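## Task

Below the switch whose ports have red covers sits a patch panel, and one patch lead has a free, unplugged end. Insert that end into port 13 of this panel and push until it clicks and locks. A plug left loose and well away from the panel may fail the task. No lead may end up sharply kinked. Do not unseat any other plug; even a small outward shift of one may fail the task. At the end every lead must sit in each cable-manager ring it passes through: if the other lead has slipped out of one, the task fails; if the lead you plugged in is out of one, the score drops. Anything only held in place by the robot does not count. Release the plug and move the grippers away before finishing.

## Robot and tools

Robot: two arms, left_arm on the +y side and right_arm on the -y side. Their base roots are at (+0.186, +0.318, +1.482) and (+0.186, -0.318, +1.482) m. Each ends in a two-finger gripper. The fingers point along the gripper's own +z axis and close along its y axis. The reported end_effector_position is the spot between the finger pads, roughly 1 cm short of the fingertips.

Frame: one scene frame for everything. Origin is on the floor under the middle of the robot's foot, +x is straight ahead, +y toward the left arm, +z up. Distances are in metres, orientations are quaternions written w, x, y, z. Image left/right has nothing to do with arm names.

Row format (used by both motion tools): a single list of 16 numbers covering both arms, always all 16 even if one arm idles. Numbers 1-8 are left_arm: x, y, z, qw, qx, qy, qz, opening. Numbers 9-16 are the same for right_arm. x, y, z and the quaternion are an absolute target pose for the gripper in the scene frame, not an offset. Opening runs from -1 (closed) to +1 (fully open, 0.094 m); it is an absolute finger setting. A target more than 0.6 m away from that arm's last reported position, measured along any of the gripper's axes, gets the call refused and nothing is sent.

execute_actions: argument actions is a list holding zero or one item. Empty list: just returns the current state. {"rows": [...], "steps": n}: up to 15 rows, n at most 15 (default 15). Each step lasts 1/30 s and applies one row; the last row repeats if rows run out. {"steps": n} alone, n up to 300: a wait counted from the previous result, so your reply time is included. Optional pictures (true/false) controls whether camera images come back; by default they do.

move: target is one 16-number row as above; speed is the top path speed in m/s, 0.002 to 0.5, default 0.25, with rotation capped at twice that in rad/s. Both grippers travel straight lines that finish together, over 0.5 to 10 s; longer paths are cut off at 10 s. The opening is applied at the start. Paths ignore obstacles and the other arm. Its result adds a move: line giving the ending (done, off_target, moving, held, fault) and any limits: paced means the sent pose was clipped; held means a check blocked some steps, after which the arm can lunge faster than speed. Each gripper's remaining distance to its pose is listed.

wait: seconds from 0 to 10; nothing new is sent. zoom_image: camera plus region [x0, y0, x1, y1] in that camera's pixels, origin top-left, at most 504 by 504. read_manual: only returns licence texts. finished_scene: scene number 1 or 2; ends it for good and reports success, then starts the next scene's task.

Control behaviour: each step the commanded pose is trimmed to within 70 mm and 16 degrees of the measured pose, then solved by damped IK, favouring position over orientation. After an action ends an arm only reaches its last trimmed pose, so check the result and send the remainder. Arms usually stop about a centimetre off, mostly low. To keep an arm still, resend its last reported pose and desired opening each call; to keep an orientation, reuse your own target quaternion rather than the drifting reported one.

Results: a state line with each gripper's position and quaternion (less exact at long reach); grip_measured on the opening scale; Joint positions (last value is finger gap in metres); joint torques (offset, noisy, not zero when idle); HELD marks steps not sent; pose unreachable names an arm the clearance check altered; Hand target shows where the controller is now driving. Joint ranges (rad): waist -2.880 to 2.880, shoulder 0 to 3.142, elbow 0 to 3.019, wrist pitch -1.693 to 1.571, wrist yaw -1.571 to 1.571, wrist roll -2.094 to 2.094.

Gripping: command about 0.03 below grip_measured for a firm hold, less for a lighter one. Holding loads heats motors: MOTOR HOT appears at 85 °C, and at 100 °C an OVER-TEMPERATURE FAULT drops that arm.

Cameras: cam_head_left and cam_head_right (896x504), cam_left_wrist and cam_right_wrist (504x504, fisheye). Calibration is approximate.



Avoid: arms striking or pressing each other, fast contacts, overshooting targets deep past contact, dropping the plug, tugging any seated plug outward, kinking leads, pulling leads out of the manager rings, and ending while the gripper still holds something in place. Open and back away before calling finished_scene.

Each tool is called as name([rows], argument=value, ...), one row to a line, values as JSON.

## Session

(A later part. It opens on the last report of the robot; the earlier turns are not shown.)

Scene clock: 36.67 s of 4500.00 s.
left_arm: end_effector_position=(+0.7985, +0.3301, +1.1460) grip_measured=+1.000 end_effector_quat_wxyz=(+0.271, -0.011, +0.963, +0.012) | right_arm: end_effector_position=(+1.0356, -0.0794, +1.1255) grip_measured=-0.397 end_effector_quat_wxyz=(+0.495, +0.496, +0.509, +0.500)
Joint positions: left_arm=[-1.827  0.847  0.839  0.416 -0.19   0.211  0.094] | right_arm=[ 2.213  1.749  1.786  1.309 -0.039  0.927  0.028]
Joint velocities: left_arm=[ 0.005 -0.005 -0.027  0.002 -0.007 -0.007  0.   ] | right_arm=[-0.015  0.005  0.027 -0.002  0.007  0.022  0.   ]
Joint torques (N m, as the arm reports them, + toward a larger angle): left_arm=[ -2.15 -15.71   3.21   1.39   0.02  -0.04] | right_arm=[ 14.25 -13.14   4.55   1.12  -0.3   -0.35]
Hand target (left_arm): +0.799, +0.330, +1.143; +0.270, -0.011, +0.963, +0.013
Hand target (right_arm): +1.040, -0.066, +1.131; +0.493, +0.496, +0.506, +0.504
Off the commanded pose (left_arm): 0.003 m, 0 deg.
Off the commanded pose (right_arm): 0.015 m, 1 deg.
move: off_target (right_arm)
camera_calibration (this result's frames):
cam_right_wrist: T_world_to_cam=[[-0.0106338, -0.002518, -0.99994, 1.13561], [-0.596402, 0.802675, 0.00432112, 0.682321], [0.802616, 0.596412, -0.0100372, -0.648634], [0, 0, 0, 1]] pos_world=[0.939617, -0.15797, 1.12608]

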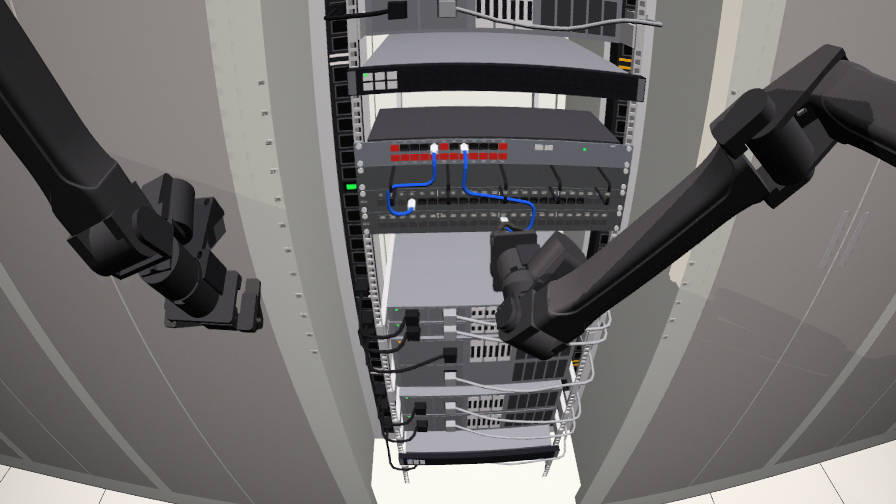

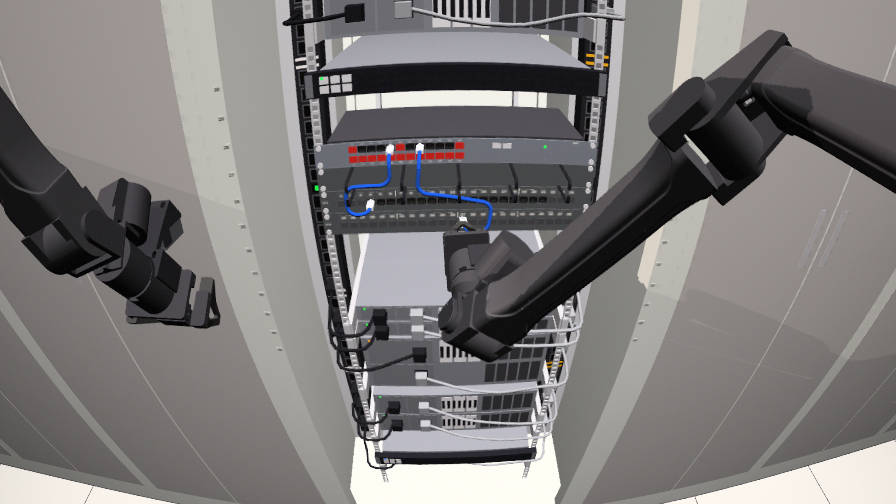

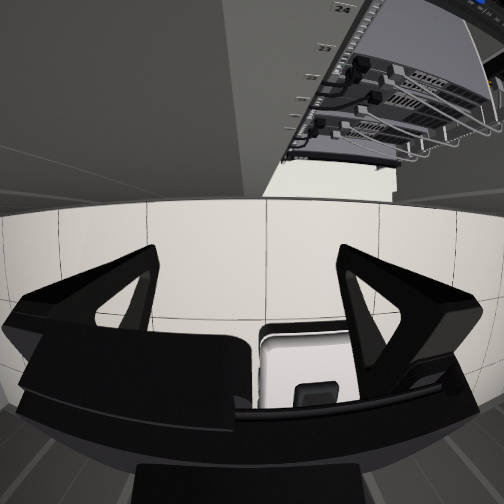

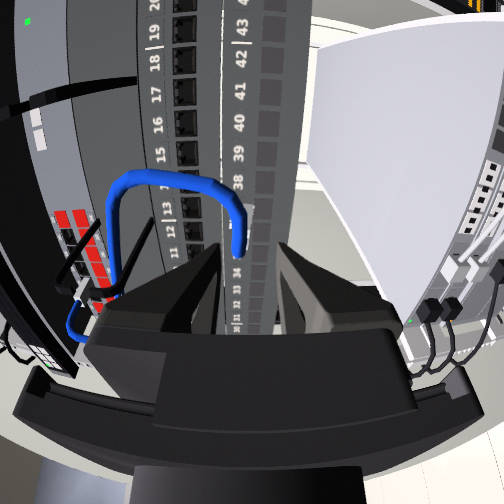

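move(target=[0.799,0.330,1.143,0.270,-0.011,0.963,0.013,1, 1.055,-0.0705,1.136,0.5014,0.4941,0.4986,0.5061,-0.5], speed=0.03)

zoom_image(camera="cam_right_wrist", region=[140, 160, 340, 330])

zoom_image(camera="cam_head_left", region=[450, 180, 570, 260])

Scene clock: 39.83 s of 4500.00 s.
left_arm: end_effector_position=(+0.7985, +0.3301, +1.1460) grip_measured=+1.000 end_effector_quat_wxyz=(+0.271, -0.011, +0.963, +0.012) | right_arm: end_effector_position=(+1.0532, -0.0870, +1.1349) grip_measured=-0.497 end_effector_quat_wxyz=(+0.506, +0.494, +0.499, +0.501)
Joint positions: left_arm=[-1.827  0.847  0.839  0.416 -0.19   0.211  0.094] | right_arm=[ 2.213  1.749  1.834  1.291 -0.039  0.926  0.024]
Joint velocities: left_arm=[-0.005  0.005 -0.007 -0.012 -0.037 -0.066  0.   ] | right_arm=[-0.015 -0.024  0.012 -0.022  0.037  0.007  0.   ]
Joint torques (N m, as the arm reports them, + toward a larger angle): left_arm=[ -2.24 -15.49   3.15   1.37   0.04  -0.04] | right_arm=[ 14.39 -13.5    4.96   0.95  -0.36  -0.31]
Hand target (left_arm): +0.799, +0.330, +1.143; +0.270, -0.011, +0.963, +0.013
Hand target (right_arm): +1.054, -0.071, +1.137; +0.501, +0.494, +0.499, +0.506
Off the commanded pose (left_arm): 0.003 m, 0 deg.
Off the commanded pose (right_arm): 0.017 m, 1 deg.
move: off_target (right_arm)
camera_calibration (this result's frames):
cam_right_wrist: T_world_to_cam=[[0.0129587, -0.00378635, -0.999909, 1.12014], [-0.582263, 0.812931, -0.0106244, 0.701791], [0.812897, 0.582348, 0.00832989, -0.69107], [0, 0, 0, 1]] pos_world=[0.95588, -0.163823, 1.13325]

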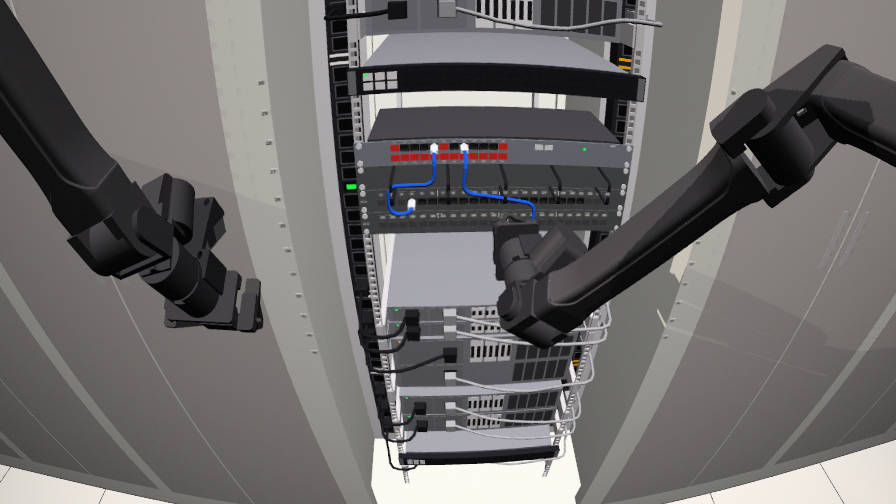

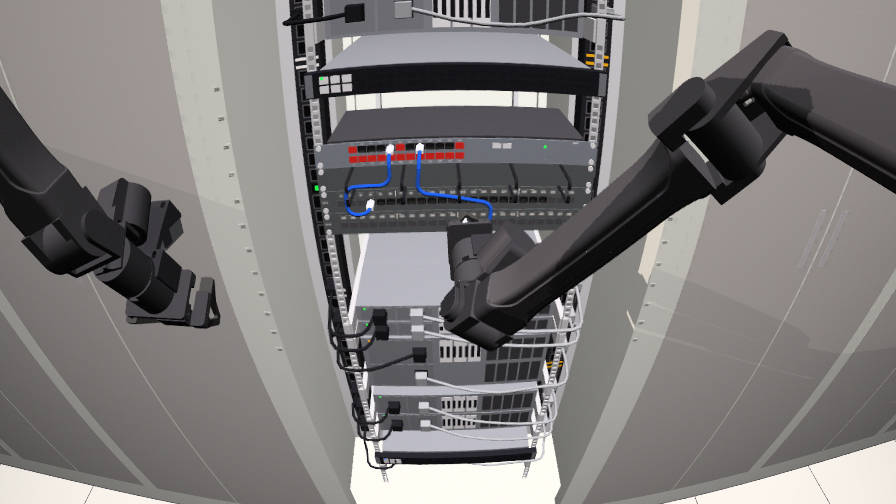

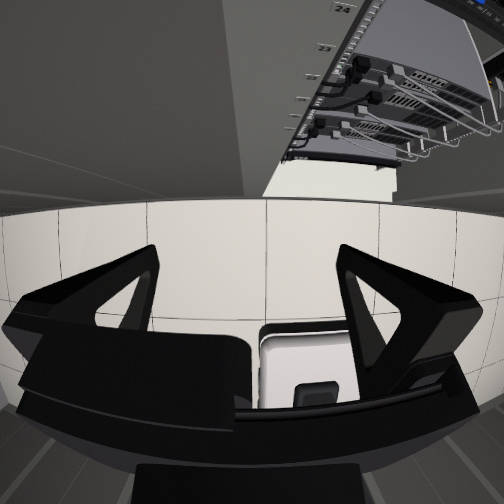

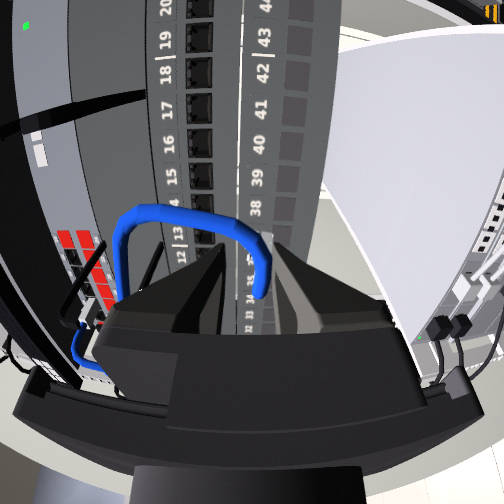

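Region (140, 160, 340, 330) of cam_right_wrist's 504x504 image, scaled by 2.520, with more detail than that image has; it fills the top 428 rows of this view, and the rest is white.

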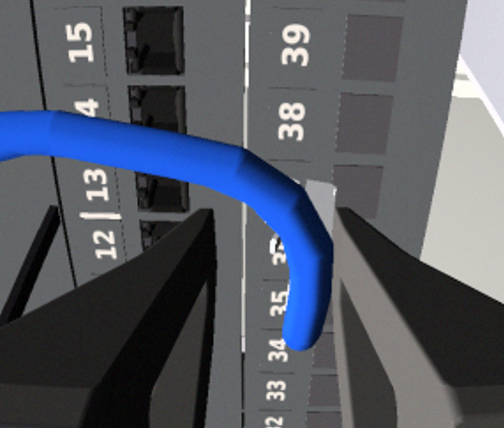

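Region (450, 180, 570, 260) of cam_head_left's 896x504 image, scaled by 4.200, with more detail than that image has.

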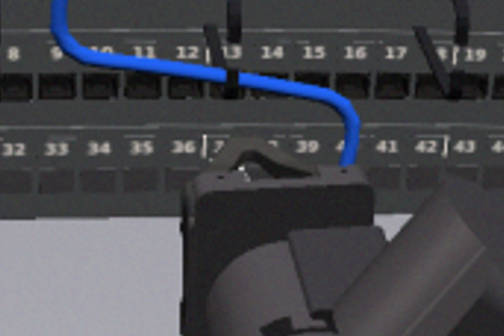

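move(target=[0.799,0.330,1.143,0.270,-0.011,0.963,0.013,1, 1.050,-0.0655,1.129,0.4972,0.495,0.5028,0.5053,-0.5], speed=0.02)

zoom_image(camera="cam_right_wrist", region=[140, 160, 340, 330])

zoom_image(camera="cam_head_right", region=[420, 180, 520, 250])

Scene clock: 42.73 s of 4500.00 s.
left_arm: end_effector_position=(+0.7985, +0.3301, +1.1460) grip_measured=+1.000 end_effector_quat_wxyz=(+0.271, -0.011, +0.963, +0.012) | right_arm: end_effector_position=(+1.0467, -0.0802, +1.1260) grip_measured=-0.497 end_effector_quat_wxyz=(+0.500, +0.495, +0.505, +0.501)
Joint positions: left_arm=[-1.827  0.847  0.839  0.416 -0.19   0.211  0.094] | right_arm=[ 2.213  1.764  1.834  1.291 -0.039  0.926  0.024]
Joint velocities: left_arm=[-0.005  0.005 -0.002 -0.007  0.007  0.037  0.   ] | right_arm=[-0.005 -0.005 -0.002  0.027  0.007 -0.007 -0.001]
Joint torques (N m, as the arm reports them, + toward a larger angle): left_arm=[ -2.2  -15.43   3.15   1.35   0.05  -0.03] | right_arm=[ 14.34 -12.96   4.91   1.02  -0.33  -0.33]
Hand target (left_arm): +0.799, +0.330, +1.143; +0.270, -0.011, +0.963, +0.013
Hand target (right_arm): +1.050, -0.066, +1.130; +0.497, +0.495, +0.503, +0.505
Off the commanded pose (left_arm): 0.003 m, 0 deg.
Off the commanded pose (right_arm): 0.015 m, 1 deg.
move: off_target (right_arm)
camera_calibration (this result's frames):
cam_right_wrist: T_world_to_cam=[[0.000708622, -0.00327436, -0.999994, 1.12433], [-0.589675, 0.807635, -0.00306236, 0.691211], [0.80764, 0.589674, -0.0013585, -0.672647], [0, 0, 0, 1]] pos_world=[0.95005, -0.157923, 1.12552]

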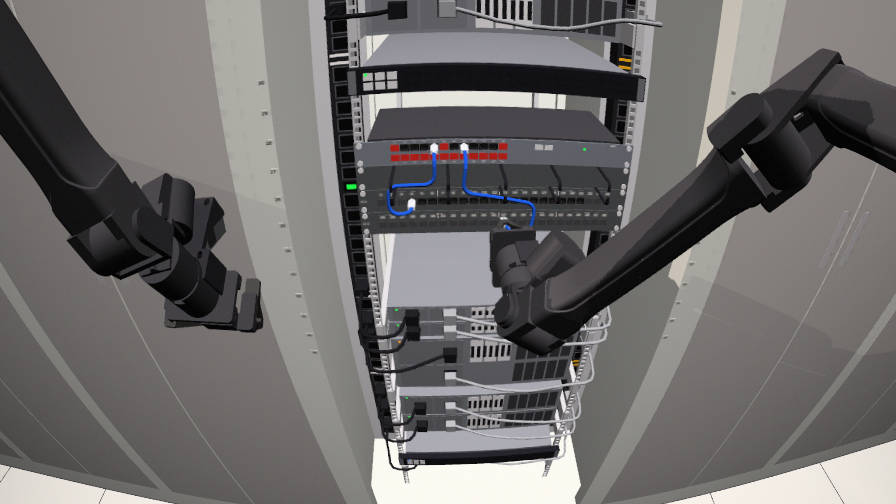

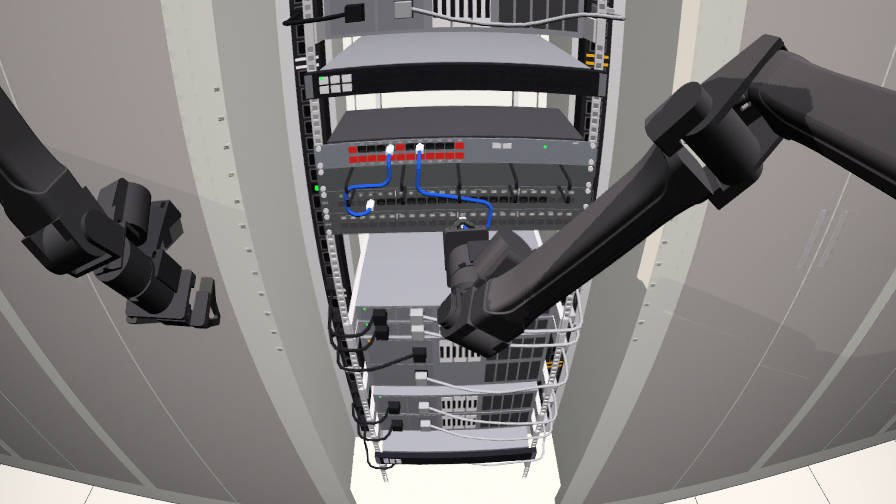

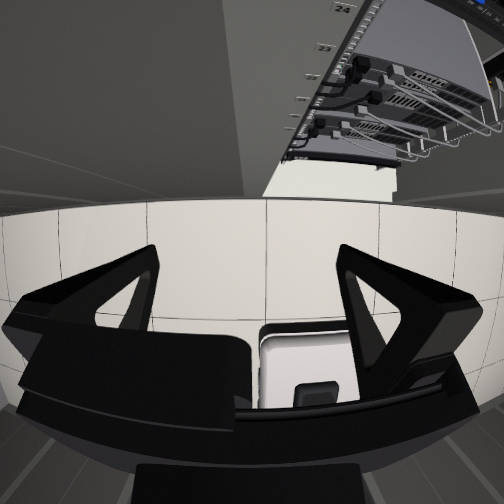

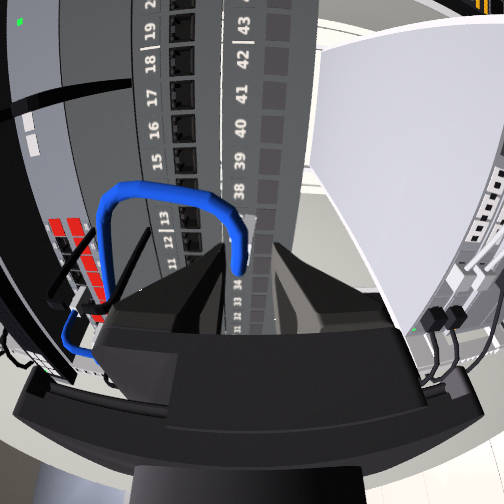

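Region (140, 160, 340, 330) of cam_right_wrist's 504x504 image, scaled by 2.520, with more detail than that image has; it fills the top 428 rows of this view, and the rest is white.

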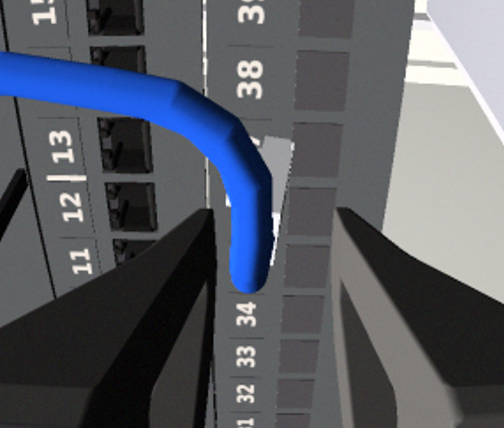

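Region (420, 180, 520, 250) of cam_head_right's 896x504 image, scaled by 5.040, with more detail than that image has; it fills the top 353 rows of this view, and the rest is white.

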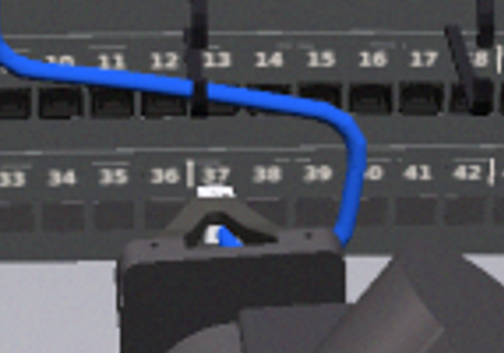

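move(target=[0.799,0.330,1.143,0.270,-0.011,0.963,0.013,1, 1.0555,-0.068,1.1322,0.5003,0.4944,0.4997,0.5058,-0.55], speed=0.02)

zoom_image(camera="cam_right_wrist", region=[140, 160, 340, 330])

Scene clock: 45.43 s of 4500.00 s.
left_arm: end_effector_position=(+0.7985, +0.3301, +1.1460) grip_measured=+1.000 end_effector_quat_wxyz=(+0.271, -0.011, +0.963, +0.012) | right_arm: end_effector_position=(+1.0521, -0.0824, +1.1287) grip_measured=-0.547 end_effector_quat_wxyz=(+0.503, +0.494, +0.502, +0.501)
Joint positions: left_arm=[-1.827  0.847  0.839  0.416 -0.19   0.211  0.094] | right_arm=[ 2.213  1.764  1.848  1.284 -0.039  0.926  0.021]
Joint velocities: left_arm=[ 0.005  0.024  0.007 -0.007  0.051  0.022  0.   ] | right_arm=[-0.005 -0.015  0.002 -0.017  0.051  0.022  0.   ]
Joint torques (N m, as the arm reports them, + toward a larger angle): left_arm=[ -2.34 -15.46   3.13   1.35   0.03  -0.05] | right_arm=[ 14.33 -13.15   4.99   1.04  -0.34  -0.32]
Hand target (left_arm): +0.799, +0.330, +1.143; +0.270, -0.011, +0.963, +0.013
Hand target (right_arm): +1.055, -0.069, +1.133; +0.500, +0.494, +0.500, +0.506
Off the commanded pose (left_arm): 0.003 m, 0 deg.
Off the commanded pose (right_arm): 0.015 m, 1 deg.
move: off_target (right_arm)
camera_calibration (this result's frames):
cam_right_wrist: T_world_to_cam=[[0.00683438, -0.00351651, -0.99997, 1.12048], [-0.585987, 0.810292, -0.00685446, 0.696712], [0.810292, 0.586016, 0.00347721, -0.68422], [0, 0, 0, 1]] pos_world=[0.955025, -0.159636, 1.1276]

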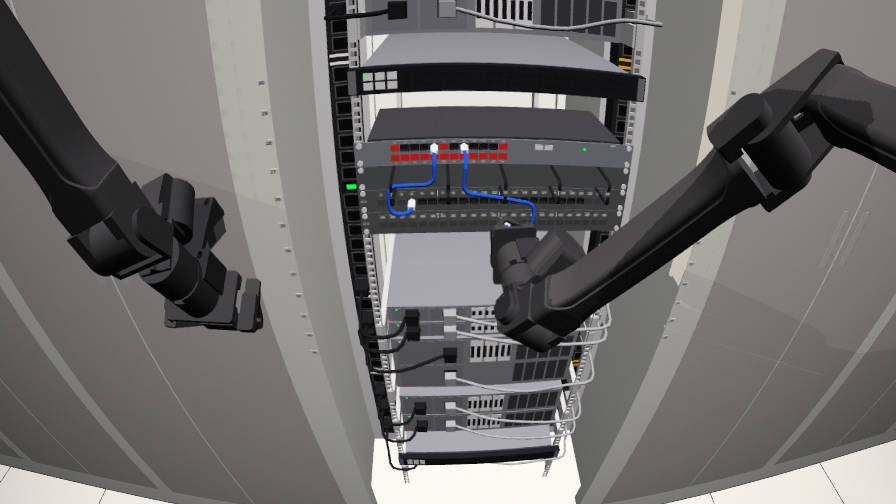

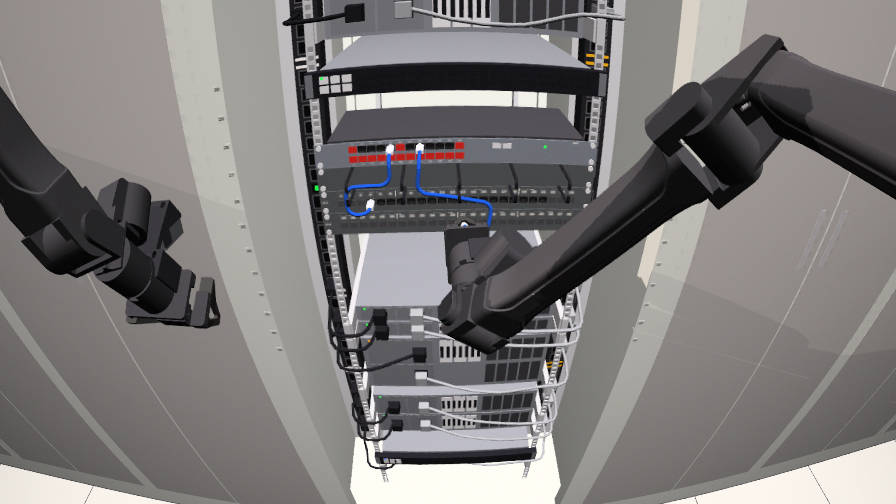

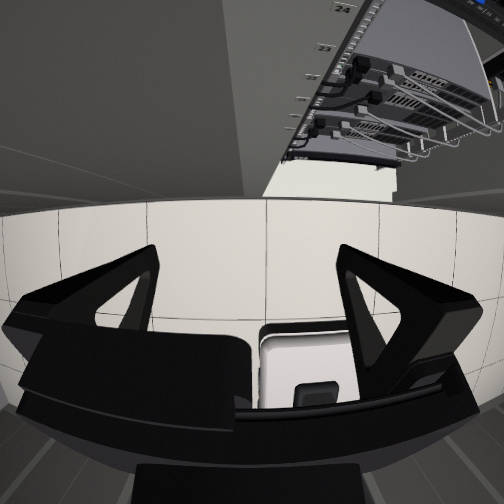

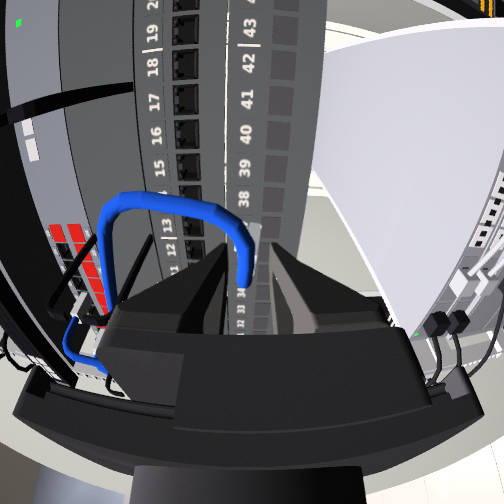

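Region (140, 160, 340, 330) of cam_right_wrist's 504x504 image, scaled by 2.520, with more detail than that image has; it fills the top 428 rows of this view, and the rest is white.

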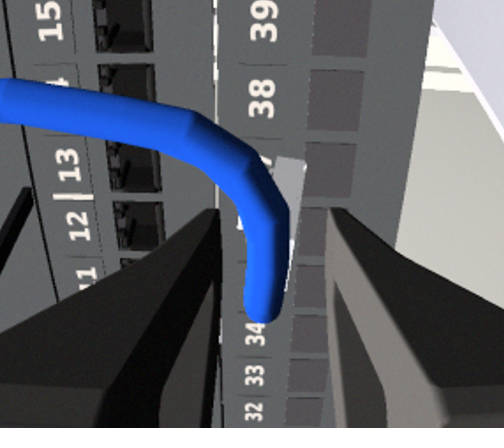

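execute_actions([
  {"rows":[[0.799,0.330,1.143,0.270,-0.011,0.963,0.013,1, 1.0555,-0.068,1.1322,0.5003,0.4944,0.4997,0.5058,-0.6],[0.799,0.330,1.143,0.270,-0.011,0.963,0.013,1, 1.0555,-0.068,1.1322,0.5003,0.4944,0.4997,0.5058,-0.65],[0.799,0.330,1.143,0.270,-0.011,0.963,0.013,1, 1.0555,-0.068,1.1322,0.5003,0.4944,0.4997,0.5058,-0.7],[0.799,0.330,1.143,0.270,-0.011,0.963,0.013,1, 1.0555,-0.068,1.1322,0.5003,0.4944,0.4997,0.5058,-0.73],[0.799,0.330,1.143,0.270,-0.011,0.963,0.013,1, 1.0555,-0.068,1.1322,0.5003,0.4944,0.4997,0.5058,-0.76],[0.799,0.330,1.143,0.270,-0.011,0.963,0.013,1, 1.0555,-0.068,1.1322,0.5003,0.4944,0.4997,0.5058,-0.79],[0.799,0.330,1.143,0.270,-0.011,0.963,0.013,1, 1.0555,-0.068,1.1322,0.5003,0.4944,0.4997,0.5058,-0.82],[0.799,0.330,1.143,0.270,-0.011,0.963,0.013,1, 1.0555,-0.068,1.1322,0.5003,0.4944,0.4997,0.5058,-0.85]],"steps":15},
])

zoom_image(camera="cam_right_wrist", region=[140, 160, 340, 330])

zoom_image(camera="cam_head_right", region=[430, 190, 500, 240])

Scene clock: 48.57 s of 4500.00 s.
left_arm: end_effector_position=(+0.7985, +0.3301, +1.1460) grip_measured=+1.000 end_effector_quat_wxyz=(+0.271, -0.011, +0.963, +0.012) | right_arm: end_effector_position=(+1.0521, -0.0824, +1.1287) grip_measured=-0.845 end_effector_quat_wxyz=(+0.503, +0.494, +0.502, +0.501)
Joint positions: left_arm=[-1.827  0.847  0.839  0.416 -0.19   0.211  0.094] | right_arm=[ 2.213  1.764  1.848  1.284 -0.039  0.926  0.007]
Joint velocities: left_arm=[ 0.015 -0.015  0.007 -0.007 -0.007  0.051  0.   ] | right_arm=[-0.015  0.005 -0.012  0.012 -0.022  0.037  0.   ]
Joint torques (N m, as the arm reports them, + toward a larger angle): left_arm=[ -2.1  -15.32   3.14   1.4    0.03  -0.04] | right_arm=[ 14.5  -13.29   4.96   1.09  -0.33  -0.33]
Hand target (left_arm): +0.799, +0.330, +1.143; +0.270, -0.011, +0.963, +0.013
Hand target (right_arm): +1.055, -0.069, +1.133; +0.500, +0.494, +0.500, +0.506
Off the commanded pose (left_arm): 0.003 m, 0 deg.
Off the commanded pose (right_arm): 0.015 m, 1 deg.
Steps of this call (steps 1 to 79: nothing new was sent; steps 80 to 94: all 15 steps of this action). Readings (end_effector_position):
80: left_arm (+0.7985, +0.3301, +1.1460) | right_arm (+1.0521, -0.0824, +1.1287)
81: left_arm (+0.7985, +0.3301, +1.1460) | right_arm (+1.0521, -0.0824, +1.1287)
83: left_arm (+0.7985, +0.3301, +1.1460) | right_arm (+1.0521, -0.0824, +1.1287)
87: left_arm (+0.7985, +0.3301, +1.1460) | right_arm (+1.0521, -0.0824, +1.1287)
94: the state above
camera_calibration (this result's frames):
cam_right_wrist: T_world_to_cam=[[0.00683438, -0.00351651, -0.99997, 1.12048], [-0.585987, 0.810292, -0.00685446, 0.696712], [0.810292, 0.586016, 0.00347721, -0.68422], [0, 0, 0, 1]] pos_world=[0.955025, -0.159636, 1.1276]

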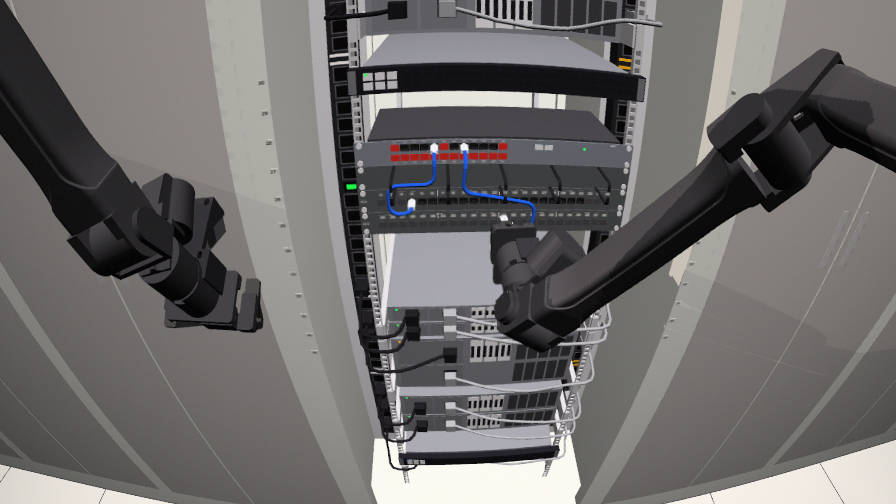

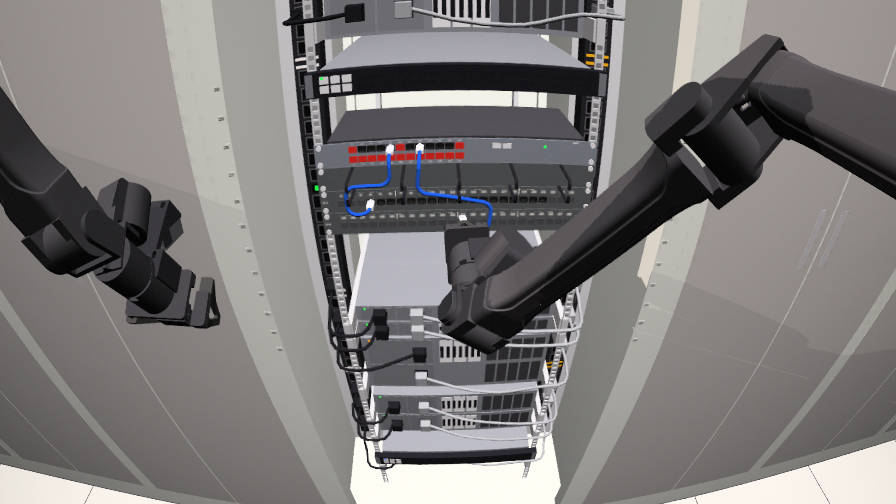

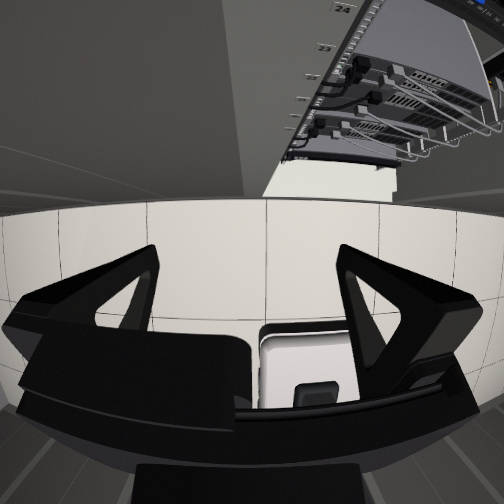

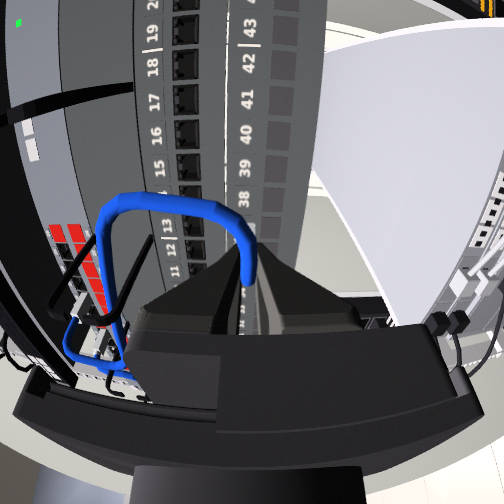

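Region (140, 160, 340, 330) of cam_right_wrist's 504x504 image, scaled by 2.520, with more detail than that image has; it fills the top 428 rows of this view, and the rest is white.

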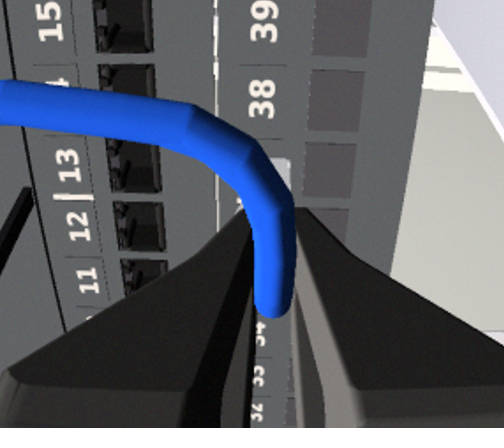

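Region (430, 190, 500, 240) of cam_head_right's 896x504 image, scaled by 7.200, with more detail than that image has; it fills the top 360 rows of this view, and the rest is white.

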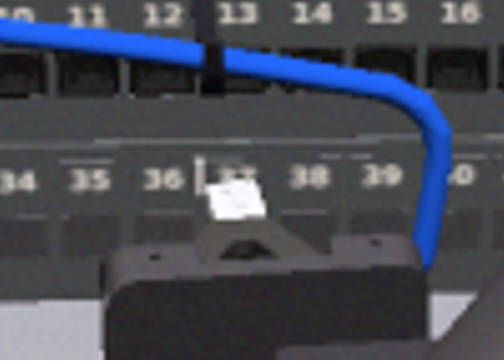

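move(target=[0.799,0.330,1.143,0.270,-0.011,0.963,0.013,1, 1.050,-0.082,1.172,0.507,0.493,0.493,0.507,-0.88], speed=0.03)

zoom_image(camera="cam_right_wrist", region=[140, 160, 340, 330])

zoom_image(camera="cam_head_right", region=[420, 170, 520, 240])

Scene clock: 54.07 s of 4500.00 s.
left_arm: end_effector_position=(+0.7985, +0.3301, +1.1460) grip_measured=+1.000 end_effector_quat_wxyz=(+0.271, -0.011, +0.963, +0.012) | right_arm: end_effector_position=(+1.0341, -0.0736, +1.1347) grip_measured=-0.864 end_effector_quat_wxyz=(+0.488, +0.495, +0.516, +0.501)
Joint positions: left_arm=[-1.827  0.847  0.839  0.416 -0.19   0.211  0.094] | right_arm=[ 2.23   1.725  1.754  1.298 -0.039  0.91   0.006]
Joint velocities: left_arm=[-0.005 -0.005 -0.007  0.007  0.007  0.066  0.   ] | right_arm=[ 0.005  0.005 -0.007 -0.002  0.037 -0.022 -0.001]
Joint torques (N m, as the arm reports them, + toward a larger angle): left_arm=[ -2.04 -15.57   3.2    1.37   0.02  -0.02] | right_arm=[ 14.58 -16.52   2.55   2.53  -0.22  -0.32]
Hand target (left_arm): +0.799, +0.330, +1.143; +0.270, -0.011, +0.963, +0.013
Hand target (right_arm): +1.050, -0.083, +1.170; +0.507, +0.494, +0.493, +0.507
Off the commanded pose (left_arm): 0.003 m, 0 deg.
Off the commanded pose (right_arm): 0.041 m, 4 deg.
After step 90, 0.80 s passed at rest.
move: off_target (right_arm)
camera_calibration (this result's frames):
cam_right_wrist: T_world_to_cam=[[-0.0235557, -0.00219649, -0.99972, 1.1579], [-0.608015, 0.793826, 0.0125821, 0.678629], [0.793576, 0.608141, -0.0200346, -0.629232], [0, 0, 0, 1]] pos_world=[0.939235, -0.153507, 1.13643]

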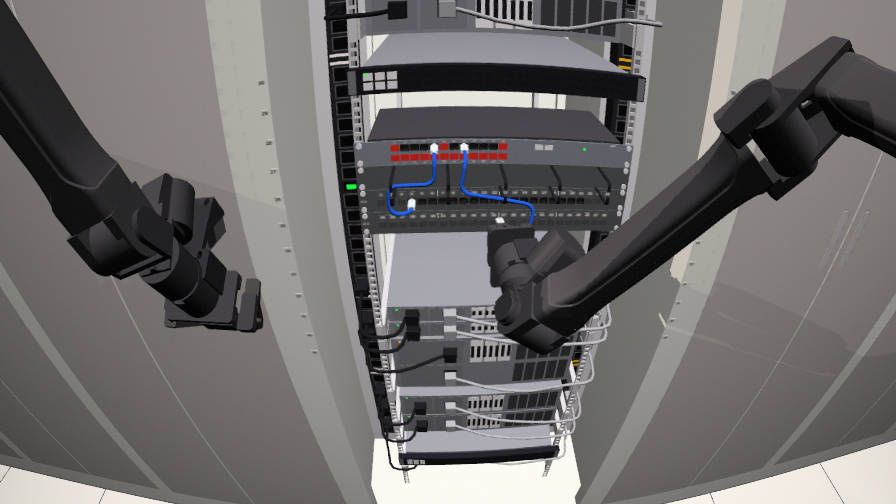

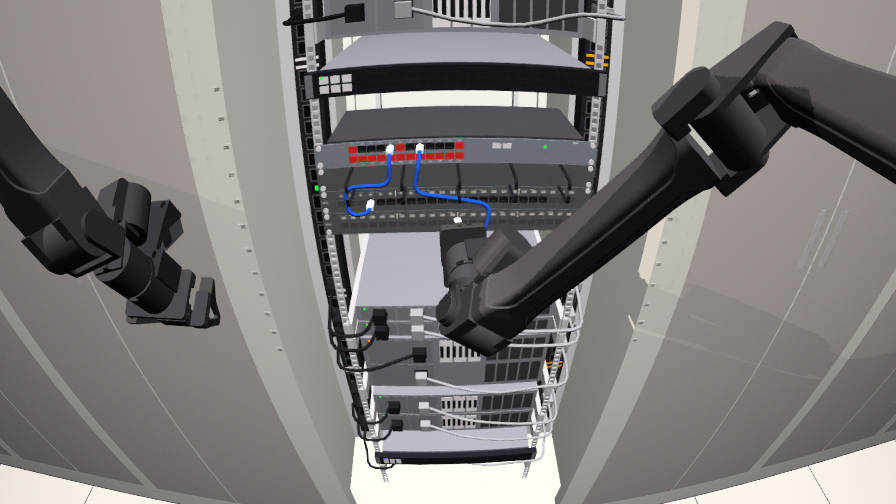

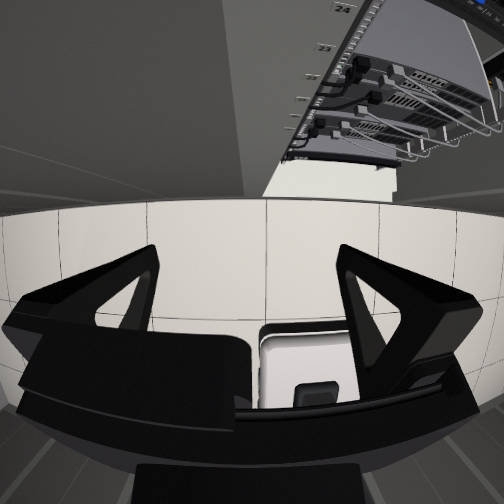

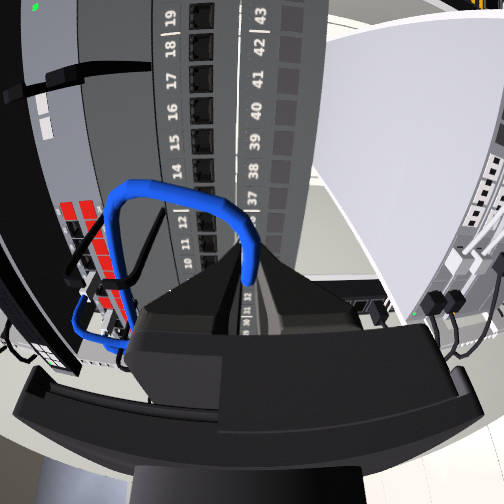

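Region (140, 160, 340, 330) of cam_right_wrist's 504x504 image, scaled by 2.520, with more detail than that image has; it fills the top 428 rows of this view, and the rest is white.

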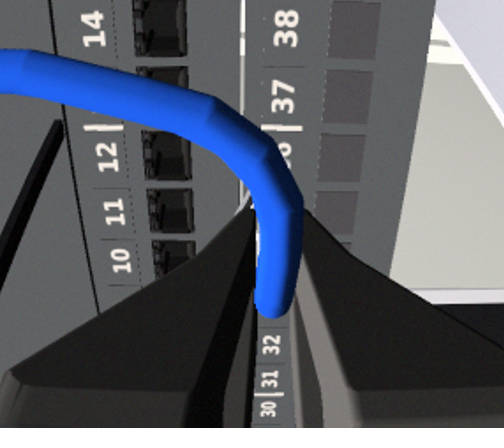

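Region (420, 170, 520, 240) of cam_head_right's 896x504 image, scaled by 5.040, with more detail than that image has; it fills the top 353 rows of this view, and the rest is white.

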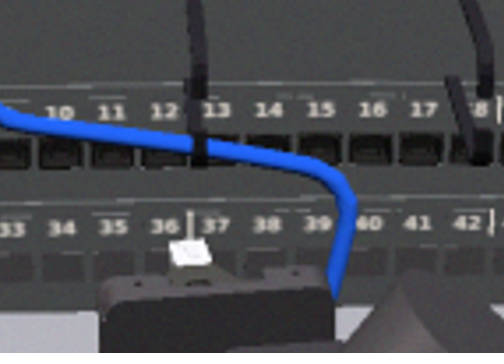

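move(target=[0.799,0.330,1.143,0.270,-0.011,0.963,0.013,1, 1.064,-0.090,1.196,0.519,0.4906,0.481,0.509,-0.895], speed=0.04)

zoom_image(camera="cam_right_wrist", region=[140, 160, 340, 330])

zoom_image(camera="cam_head_right", region=[430, 175, 500, 225])

Scene clock: 58.43 s of 4500.00 s.
left_arm: end_effector_position=(+0.7985, +0.3301, +1.1460) grip_measured=+1.000 end_effector_quat_wxyz=(+0.271, -0.011, +0.963, +0.012) | right_arm: end_effector_position=(+1.0478, -0.0815, +1.1585) grip_measured=-0.870 end_effector_quat_wxyz=(+0.500, +0.492, +0.505, +0.503)
Joint positions: left_arm=[-1.827  0.847  0.839  0.416 -0.19   0.211  0.094] | right_arm=[ 2.245  1.692  1.753  1.298 -0.039  0.895  0.006]
Joint velocities: left_arm=[-0.005 -0.005 -0.002 -0.012  0.007 -0.037  0.   ] | right_arm=[-0.015 -0.005  0.002 -0.017 -0.037  0.037 -0.   ]
Joint torques (N m, as the arm reports them, + toward a larger angle): left_arm=[ -2.13 -15.48   3.16   1.42   0.03  -0.05] | right_arm=[ 14.45 -16.7    3.01   2.51  -0.25  -0.37]
Hand target (left_arm): +0.799, +0.330, +1.143; +0.270, -0.011, +0.963, +0.013
Hand target (right_arm): +1.063, -0.092, +1.194; +0.518, +0.491, +0.481, +0.509
Off the commanded pose (left_arm): 0.003 m, 0 deg.
Off the commanded pose (right_arm): 0.042 m, 4 deg.
move: off_target (right_arm)
camera_calibration (this result's frames):
cam_right_wrist: T_world_to_cam=[[0.00453344, -0.002757, -0.999986, 1.15281], [-0.594112, 0.804367, -0.00491108, 0.69956], [0.804369, 0.594126, 0.00200859, -0.672818], [0, 0, 0, 1]] pos_world=[0.951585, -0.159786, 1.15758]

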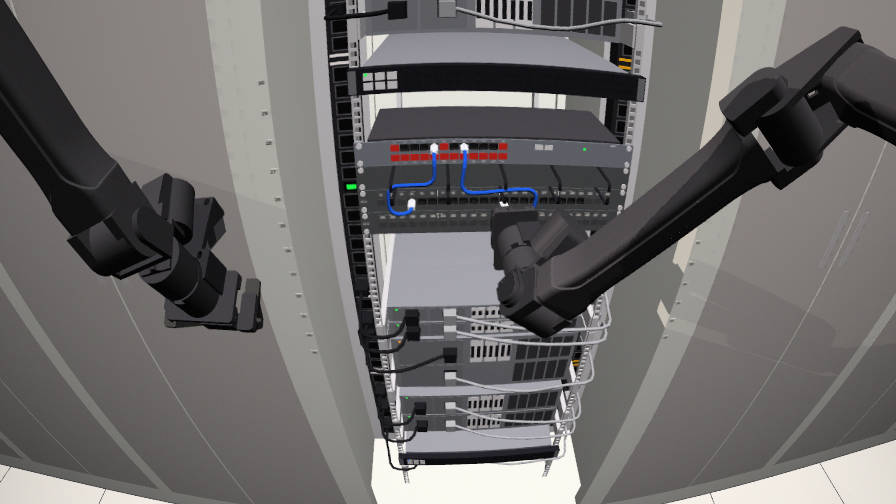

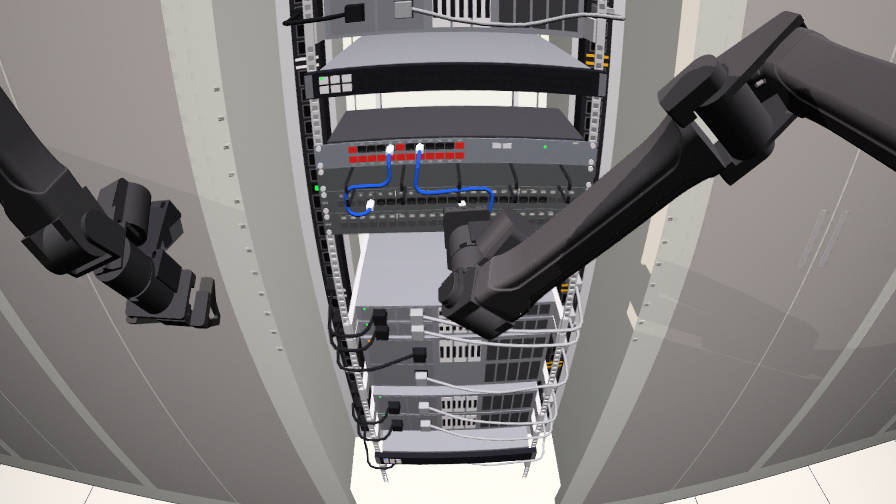

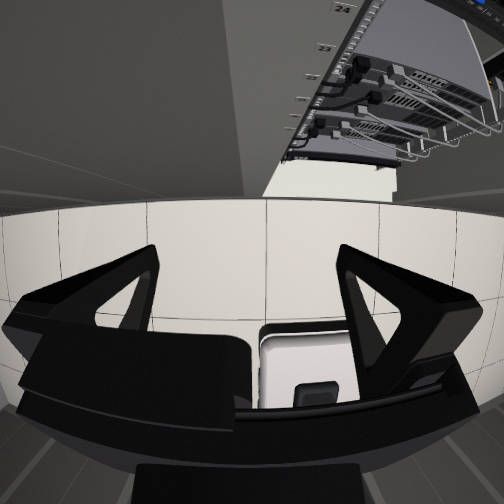

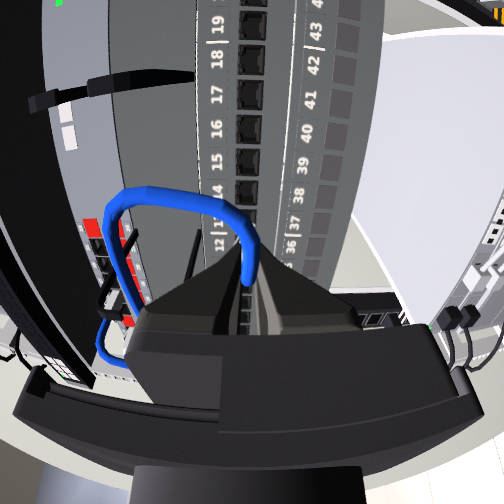

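Region (140, 160, 340, 330) of cam_right_wrist's 504x504 image, scaled by 2.520, with more detail than that image has; it fills the top 428 rows of this view, and the rest is white.

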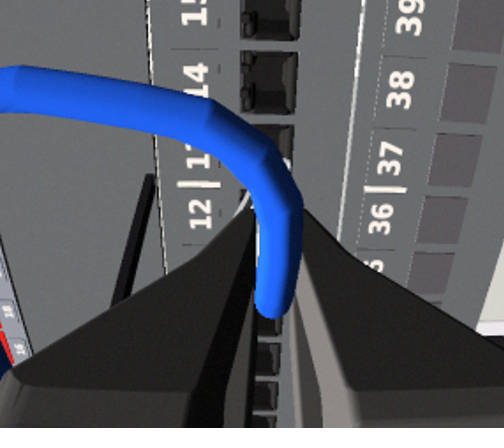

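Region (430, 175, 500, 225) of cam_head_right's 896x504 image, scaled by 7.200, with more detail than that image has; it fills the top 360 rows of this view, and the rest is white.

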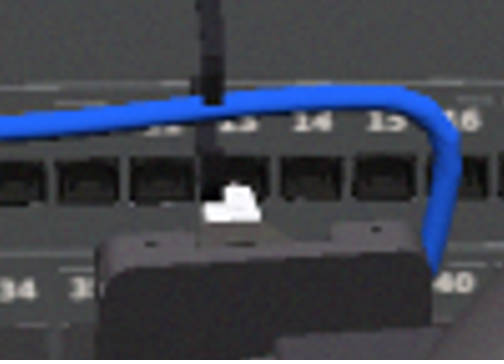

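execute_actions([
  {"rows":[[0.799,0.330,1.143,0.270,-0.011,0.963,0.013,1, 1.064,-0.092,1.1944,0.5197,0.4958,0.4803,0.5038,-0.895],[0.799,0.330,1.143,0.270,-0.011,0.963,0.013,1, 1.064,-0.092,1.1944,0.5197,0.4958,0.4803,0.5038,-0.895],[0.799,0.330,1.143,0.270,-0.011,0.963,0.013,1, 1.064,-0.0941,1.1928,0.5204,0.5011,0.4796,0.4985,-0.895]],"steps":15},
], pictures=false)

Scene clock: 63.17 s of 4500.00 s.
left_arm: end_effector_position=(+0.7985, +0.3301, +1.1460) grip_measured=+1.000 end_effector_quat_wxyz=(+0.271, -0.011, +0.963, +0.012) | right_arm: end_effector_position=(+1.0478, -0.0852, +1.1556) grip_measured=-0.870 end_effector_quat_wxyz=(+0.501, +0.502, +0.504, +0.492)
Joint positions: left_arm=[-1.827  0.847  0.839  0.416 -0.19   0.211  0.094] | right_arm=[ 2.246  1.692  1.753  1.298 -0.009  0.893  0.006]
Joint velocities: left_arm=[-0.005 -0.015 -0.002 -0.007 -0.051 -0.051  0.   ] | right_arm=[ 0.005 -0.015  0.017  0.002 -0.051 -0.022 -0.   ]
Joint torques (N m, as the arm reports them, + toward a larger angle): left_arm=[ -2.26 -15.55   3.16   1.36   0.03  -0.03] | right_arm=[ 14.68 -16.22   3.15   2.49  -0.25  -0.36]
Hand target (left_arm): +0.799, +0.330, +1.143; +0.270, -0.011, +0.963, +0.013
Hand target (right_arm): +1.064, -0.095, +1.191; +0.520, +0.502, +0.479, +0.498
Off the commanded pose (left_arm): 0.003 m, 0 deg.
Off the commanded pose (right_arm): 0.042 m, 4 deg.
Steps of this call (steps 1 to 90: nothing new was sent; then 1.23 s passed at rest; steps 91 to 105: all 15 steps of this action). Readings (end_effector_position):
91: left_arm (+0.7985, +0.3301, +1.1460) | right_arm (+1.0479, -0.0823, +1.1578)
92: left_arm (+0.7985, +0.3301, +1.1460) | right_arm (+1.0479, -0.0830, +1.1573)
94: left_arm (+0.7985, +0.3301, +1.1460) | right_arm (+1.0479, -0.0848, +1.1559)
98: left_arm (+0.7985, +0.3301, +1.1460) | right_arm (+1.0478, -0.0852, +1.1556)
105: the state above


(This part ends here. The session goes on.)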